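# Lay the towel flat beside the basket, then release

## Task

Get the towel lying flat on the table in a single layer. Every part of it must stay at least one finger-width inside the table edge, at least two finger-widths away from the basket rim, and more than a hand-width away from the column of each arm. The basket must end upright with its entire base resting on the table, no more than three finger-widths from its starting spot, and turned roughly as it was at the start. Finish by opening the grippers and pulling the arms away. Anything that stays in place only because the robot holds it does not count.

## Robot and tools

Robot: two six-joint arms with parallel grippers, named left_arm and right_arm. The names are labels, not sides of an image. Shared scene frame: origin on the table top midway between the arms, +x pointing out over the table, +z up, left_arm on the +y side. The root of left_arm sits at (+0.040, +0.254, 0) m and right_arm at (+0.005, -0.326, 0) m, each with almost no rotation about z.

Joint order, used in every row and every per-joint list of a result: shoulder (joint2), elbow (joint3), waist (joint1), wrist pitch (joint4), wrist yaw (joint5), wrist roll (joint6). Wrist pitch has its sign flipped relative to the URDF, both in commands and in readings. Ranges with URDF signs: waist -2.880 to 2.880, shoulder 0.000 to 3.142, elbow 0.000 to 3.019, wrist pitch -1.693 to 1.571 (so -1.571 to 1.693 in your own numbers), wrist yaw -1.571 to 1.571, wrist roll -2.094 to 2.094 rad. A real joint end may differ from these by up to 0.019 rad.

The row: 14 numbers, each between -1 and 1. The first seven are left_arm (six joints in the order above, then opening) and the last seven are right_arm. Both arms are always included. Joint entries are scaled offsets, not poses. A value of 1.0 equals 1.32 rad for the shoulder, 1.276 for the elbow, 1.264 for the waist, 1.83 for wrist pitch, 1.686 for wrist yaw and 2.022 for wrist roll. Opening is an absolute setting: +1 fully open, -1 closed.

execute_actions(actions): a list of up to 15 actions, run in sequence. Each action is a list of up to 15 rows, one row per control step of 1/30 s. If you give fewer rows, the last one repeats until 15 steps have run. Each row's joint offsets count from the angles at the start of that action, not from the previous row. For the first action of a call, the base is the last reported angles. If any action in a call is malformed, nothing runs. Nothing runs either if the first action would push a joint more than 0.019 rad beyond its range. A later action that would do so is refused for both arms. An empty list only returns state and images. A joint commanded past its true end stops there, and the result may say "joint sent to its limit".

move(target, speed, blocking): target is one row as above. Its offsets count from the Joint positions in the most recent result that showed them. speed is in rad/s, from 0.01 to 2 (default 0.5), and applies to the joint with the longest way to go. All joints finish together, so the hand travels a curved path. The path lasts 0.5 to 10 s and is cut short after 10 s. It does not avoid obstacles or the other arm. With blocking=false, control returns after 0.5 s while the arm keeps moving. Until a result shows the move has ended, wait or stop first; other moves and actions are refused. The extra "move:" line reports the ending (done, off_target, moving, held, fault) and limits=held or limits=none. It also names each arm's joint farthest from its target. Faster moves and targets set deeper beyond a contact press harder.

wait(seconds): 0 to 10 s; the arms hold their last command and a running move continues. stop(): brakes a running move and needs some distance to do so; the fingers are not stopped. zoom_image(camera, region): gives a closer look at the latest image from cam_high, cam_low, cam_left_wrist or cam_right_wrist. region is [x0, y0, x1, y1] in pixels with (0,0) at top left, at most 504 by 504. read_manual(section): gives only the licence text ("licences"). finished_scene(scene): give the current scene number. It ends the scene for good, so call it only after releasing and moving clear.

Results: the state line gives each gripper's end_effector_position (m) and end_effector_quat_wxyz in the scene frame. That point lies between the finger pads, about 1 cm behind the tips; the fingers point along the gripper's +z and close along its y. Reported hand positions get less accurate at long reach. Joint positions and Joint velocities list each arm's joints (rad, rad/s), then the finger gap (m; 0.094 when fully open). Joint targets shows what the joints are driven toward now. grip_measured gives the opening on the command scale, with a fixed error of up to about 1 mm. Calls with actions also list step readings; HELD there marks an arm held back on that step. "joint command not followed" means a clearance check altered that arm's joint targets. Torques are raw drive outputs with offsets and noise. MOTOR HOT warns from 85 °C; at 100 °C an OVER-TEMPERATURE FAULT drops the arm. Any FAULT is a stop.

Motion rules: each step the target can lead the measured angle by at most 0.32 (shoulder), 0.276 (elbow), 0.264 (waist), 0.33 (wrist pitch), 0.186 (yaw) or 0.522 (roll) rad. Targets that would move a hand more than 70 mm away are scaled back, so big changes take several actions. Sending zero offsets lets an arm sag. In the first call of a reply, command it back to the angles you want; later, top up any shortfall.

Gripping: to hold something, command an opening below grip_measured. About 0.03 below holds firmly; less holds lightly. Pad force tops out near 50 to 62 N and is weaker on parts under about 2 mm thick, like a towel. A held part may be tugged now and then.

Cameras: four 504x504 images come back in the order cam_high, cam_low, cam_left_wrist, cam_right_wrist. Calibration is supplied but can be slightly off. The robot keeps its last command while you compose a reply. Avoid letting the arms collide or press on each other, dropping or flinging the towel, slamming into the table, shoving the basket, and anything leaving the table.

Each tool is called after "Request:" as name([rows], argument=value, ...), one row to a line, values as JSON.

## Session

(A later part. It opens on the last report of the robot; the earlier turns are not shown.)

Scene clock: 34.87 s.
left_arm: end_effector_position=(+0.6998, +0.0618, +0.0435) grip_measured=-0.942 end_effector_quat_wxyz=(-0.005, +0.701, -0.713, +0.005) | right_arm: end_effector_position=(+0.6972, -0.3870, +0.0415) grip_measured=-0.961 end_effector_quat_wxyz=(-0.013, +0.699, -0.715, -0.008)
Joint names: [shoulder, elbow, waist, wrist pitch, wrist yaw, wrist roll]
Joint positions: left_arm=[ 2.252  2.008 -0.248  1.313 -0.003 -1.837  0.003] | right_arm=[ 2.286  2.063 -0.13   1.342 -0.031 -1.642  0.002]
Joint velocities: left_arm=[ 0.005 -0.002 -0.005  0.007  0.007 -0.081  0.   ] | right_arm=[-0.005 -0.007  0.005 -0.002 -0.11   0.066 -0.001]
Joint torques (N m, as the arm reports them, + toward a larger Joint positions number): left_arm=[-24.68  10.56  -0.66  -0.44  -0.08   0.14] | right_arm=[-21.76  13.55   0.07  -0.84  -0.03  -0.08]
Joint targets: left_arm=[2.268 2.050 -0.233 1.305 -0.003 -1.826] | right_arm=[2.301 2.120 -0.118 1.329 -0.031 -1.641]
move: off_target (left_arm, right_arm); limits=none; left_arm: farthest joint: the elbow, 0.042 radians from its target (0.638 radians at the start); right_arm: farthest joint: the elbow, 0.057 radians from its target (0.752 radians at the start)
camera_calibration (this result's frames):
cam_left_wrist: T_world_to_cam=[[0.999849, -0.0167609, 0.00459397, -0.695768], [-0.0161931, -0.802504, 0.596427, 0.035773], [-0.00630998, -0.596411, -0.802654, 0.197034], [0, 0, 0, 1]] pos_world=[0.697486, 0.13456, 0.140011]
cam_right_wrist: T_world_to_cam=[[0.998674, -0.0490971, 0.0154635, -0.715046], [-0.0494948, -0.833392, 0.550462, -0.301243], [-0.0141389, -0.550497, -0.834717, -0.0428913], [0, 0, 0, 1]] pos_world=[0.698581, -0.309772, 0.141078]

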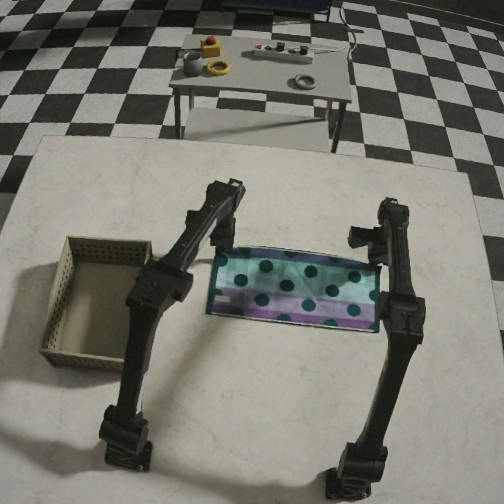

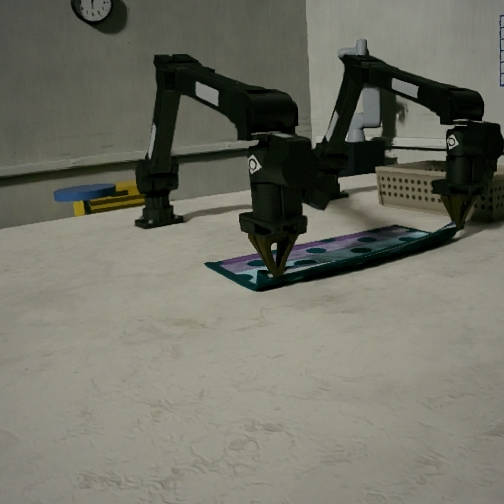

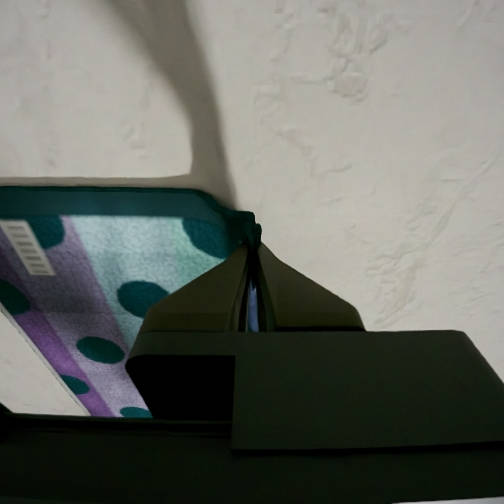

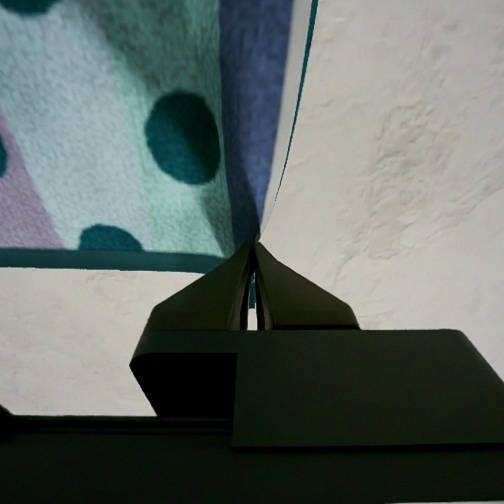

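Request:
execute_actions([
  [[0.025,0.03,0,-0.03,0,0,-1,0.025,0.04,0,-0.03,0,0,-1]],
  [[0,0.03,0,0,0,0,0.2,0,0.04,0,0,0,0,0.2]],
])

Request:
move(target=[-0.3,0,0,0.1,0,0,0.2,-0.3,0,0,0.1,0,0,0.2])

Scene clock: 37.73 s.
left_arm: end_effector_position=(+0.7102, +0.0588, +0.0401) grip_measured=+0.198 end_effector_quat_wxyz=(-0.015, +0.701, -0.713, +0.023) | right_arm: end_effector_position=(+0.7064, -0.3879, +0.0391) grip_measured=+0.199 end_effector_quat_wxyz=(-0.025, +0.699, -0.715, +0.006)
Joint names: [shoulder, elbow, waist, wrist pitch, wrist yaw, wrist roll]
Joint positions: left_arm=[ 2.258  2.008 -0.248  1.266 -0.003 -1.837  0.056] | right_arm=[ 2.29   2.063 -0.13   1.303 -0.031 -1.642  0.056]
Joint velocities: left_arm=[-0.005  0.022 -0.015  0.002 -0.007 -0.11   0.   ] | right_arm=[-0.005  0.002 -0.005  0.002 -0.051  0.007  0.   ]
Joint torques (N m, as the arm reports them, + toward a larger Joint positions number): left_arm=[-26.25  10.41  -1.64  -0.32  -0.06   0.01] | right_arm=[-22.73  13.17  -1.06  -0.3   -0.05  -0.08]
Joint targets: left_arm=[2.258 2.046 -0.248 1.266 -0.003 -1.837] | right_arm=[2.290 2.114 -0.130 1.303 -0.031 -1.642]
Step readings (joint positions; steps 1 to 15: 1st action; 16 to 30: 2nd action):
0: left_arm=[2.252 2.008 -0.248 1.313 -0.003 -1.837] | right_arm=[2.286 2.063 -0.130 1.342 -0.031 -1.642]
1: left_arm=[2.252 2.008 -0.248 1.305 -0.003 -1.837] | right_arm=[2.286 2.063 -0.130 1.336 -0.031 -1.642]
2: left_arm=[2.253 2.008 -0.248 1.291 -0.003 -1.837] | right_arm=[2.287 2.063 -0.130 1.325 -0.031 -1.642]
4: left_arm=[2.254 2.008 -0.248 1.273 -0.003 -1.837] | right_arm=[2.288 2.063 -0.130 1.309 -0.031 -1.642]
8: left_arm=[2.257 2.008 -0.248 1.267 -0.003 -1.837] | right_arm=[2.289 2.063 -0.130 1.303 -0.031 -1.642]
15: left_arm=[2.258 2.008 -0.248 1.266 -0.003 -1.837] | right_arm=[2.290 2.063 -0.130 1.303 -0.031 -1.642]
16: left_arm=[2.258 2.008 -0.248 1.266 -0.003 -1.837] | right_arm=[2.290 2.063 -0.130 1.303 -0.031 -1.642]
17: left_arm=[2.258 2.008 -0.248 1.266 -0.003 -1.837] | right_arm=[2.290 2.063 -0.130 1.303 -0.031 -1.642]
19: left_arm=[2.258 2.008 -0.248 1.266 -0.003 -1.837] | right_arm=[2.290 2.063 -0.130 1.303 -0.031 -1.642]
23: left_arm=[2.258 2.008 -0.248 1.266 -0.003 -1.837] | right_arm=[2.290 2.063 -0.130 1.303 -0.031 -1.642]
30: Joint positions above
camera_calibration (this result's frames):
cam_left_wrist: T_world_to_cam=[[0.998913, -0.0164887, 0.0435886, -0.707119], [-0.0395072, -0.795719, 0.604376, 0.0514158], [0.024719, -0.605441, -0.795506, 0.170724], [0, 0, 0, 1]] pos_world=[0.704162, 0.132617, 0.13556]
cam_right_wrist: T_world_to_cam=[[0.997503, -0.0489858, 0.0508824, -0.724824], [-0.0689506, -0.831543, 0.551164, -0.28578], [0.0153117, -0.553296, -0.832844, -0.0671871], [0, 0, 0, 1]] pos_world=[0.704338, -0.310319, 0.138436]

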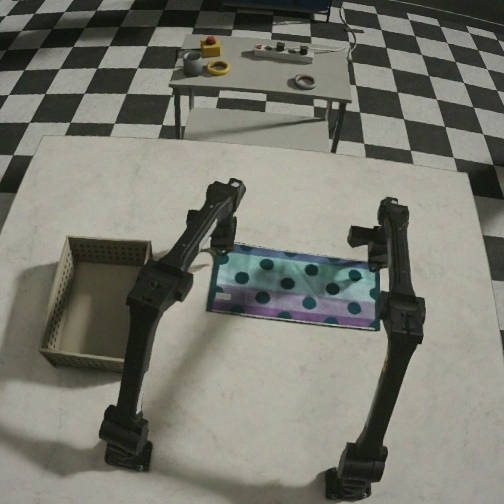

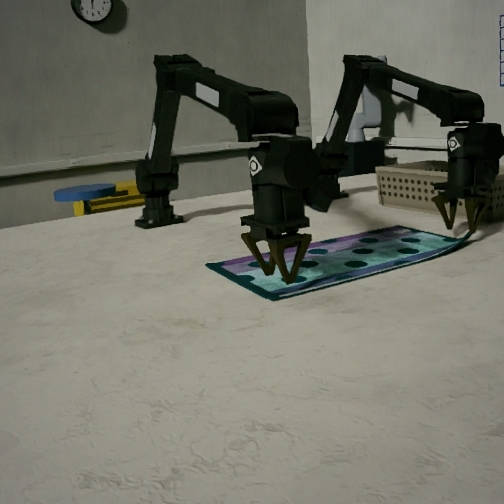

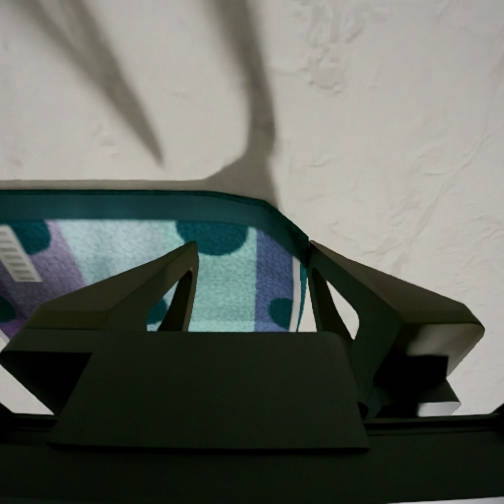

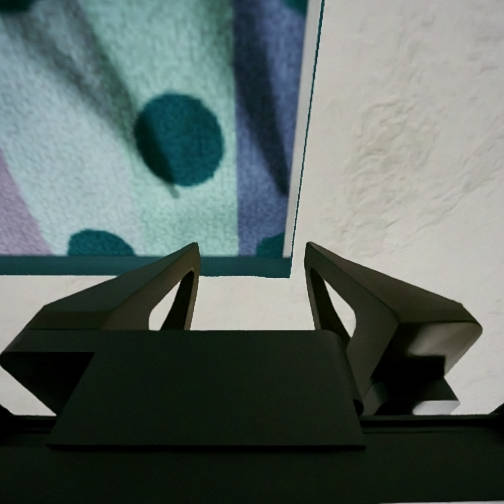

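Scene clock: 39.13 s.
left_arm: end_effector_position=(+0.6496, +0.0764, +0.2974) grip_measured=+0.198 end_effector_quat_wxyz=(-0.069, +0.694, -0.706, +0.120) | right_arm: end_effector_position=(+0.6462, -0.3821, +0.3078) grip_measured=+0.199 end_effector_quat_wxyz=(-0.104, +0.693, -0.707, +0.099)
Joint names: [shoulder, elbow, waist, wrist pitch, wrist yaw, wrist roll]
Joint positions: left_arm=[ 1.845  1.995 -0.248  1.442 -0.003 -1.837  0.056] | right_arm=[ 1.873  2.061 -0.13   1.472 -0.031 -1.642  0.056]
Joint velocities: left_arm=[ 0.005 -0.012 -0.024  0.007 -0.022 -0.022  0.001] | right_arm=[-0.005 -0.012  0.005  0.002  0.066 -0.037  0.   ]
Joint torques (N m, as the arm reports them, + toward a larger Joint positions number): left_arm=[-18.87   9.    -2.17  -0.41  -0.05   0.02] | right_arm=[-17.03   9.47  -1.05  -0.24  -0.03  -0.05]
Joint targets: left_arm=[1.862 2.008 -0.248 1.449 -0.003 -1.837] | right_arm=[1.894 2.063 -0.130 1.486 -0.031 -1.642]
move: off_target (right_arm); limits=none; left_arm: farthest joint: the shoulder, 0.017 radians from its target (0.396 radians at the start); right_arm: farthest joint: the shoulder, 0.021 radians from its target (0.396 radians at the start)
camera_calibration (this result's frames):
cam_left_wrist: T_world_to_cam=[[0.966423, -0.00703277, 0.25686, -0.700573], [-0.17302, -0.756862, 0.630257, -0.016422], [0.189975, -0.653537, -0.732666, 0.265258], [0, 0, 0, 1]] pos_world=[0.623816, 0.156, 0.384645]
cam_right_wrist: T_world_to_cam=[[0.95514, -0.0449601, 0.292722, -0.723664], [-0.203104, -0.818794, 0.536959, -0.337348], [0.215537, -0.572324, -0.791195, 0.0112266], [0, 0, 0, 1]] pos_world=[0.620264, -0.302329, 0.401856]

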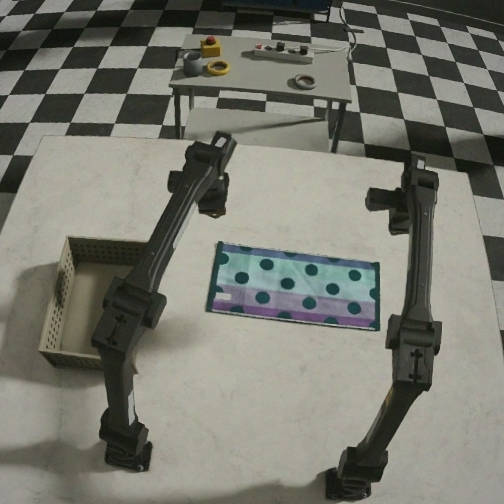

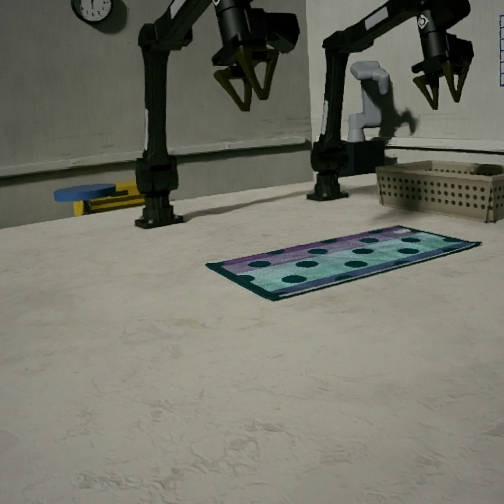

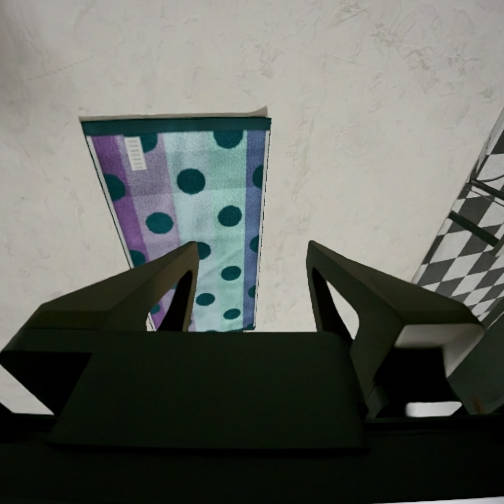

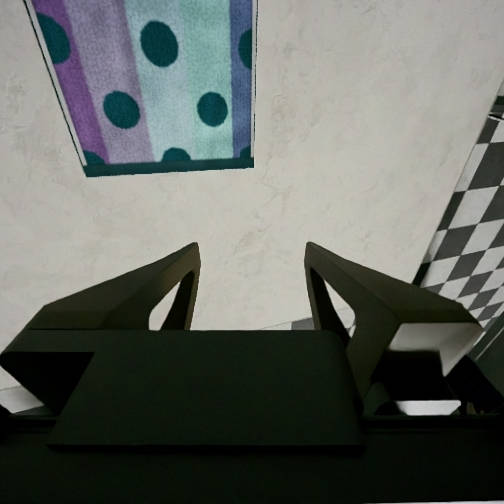

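Request:
finished_scene(scene=1)

The scene is finished: the task was done.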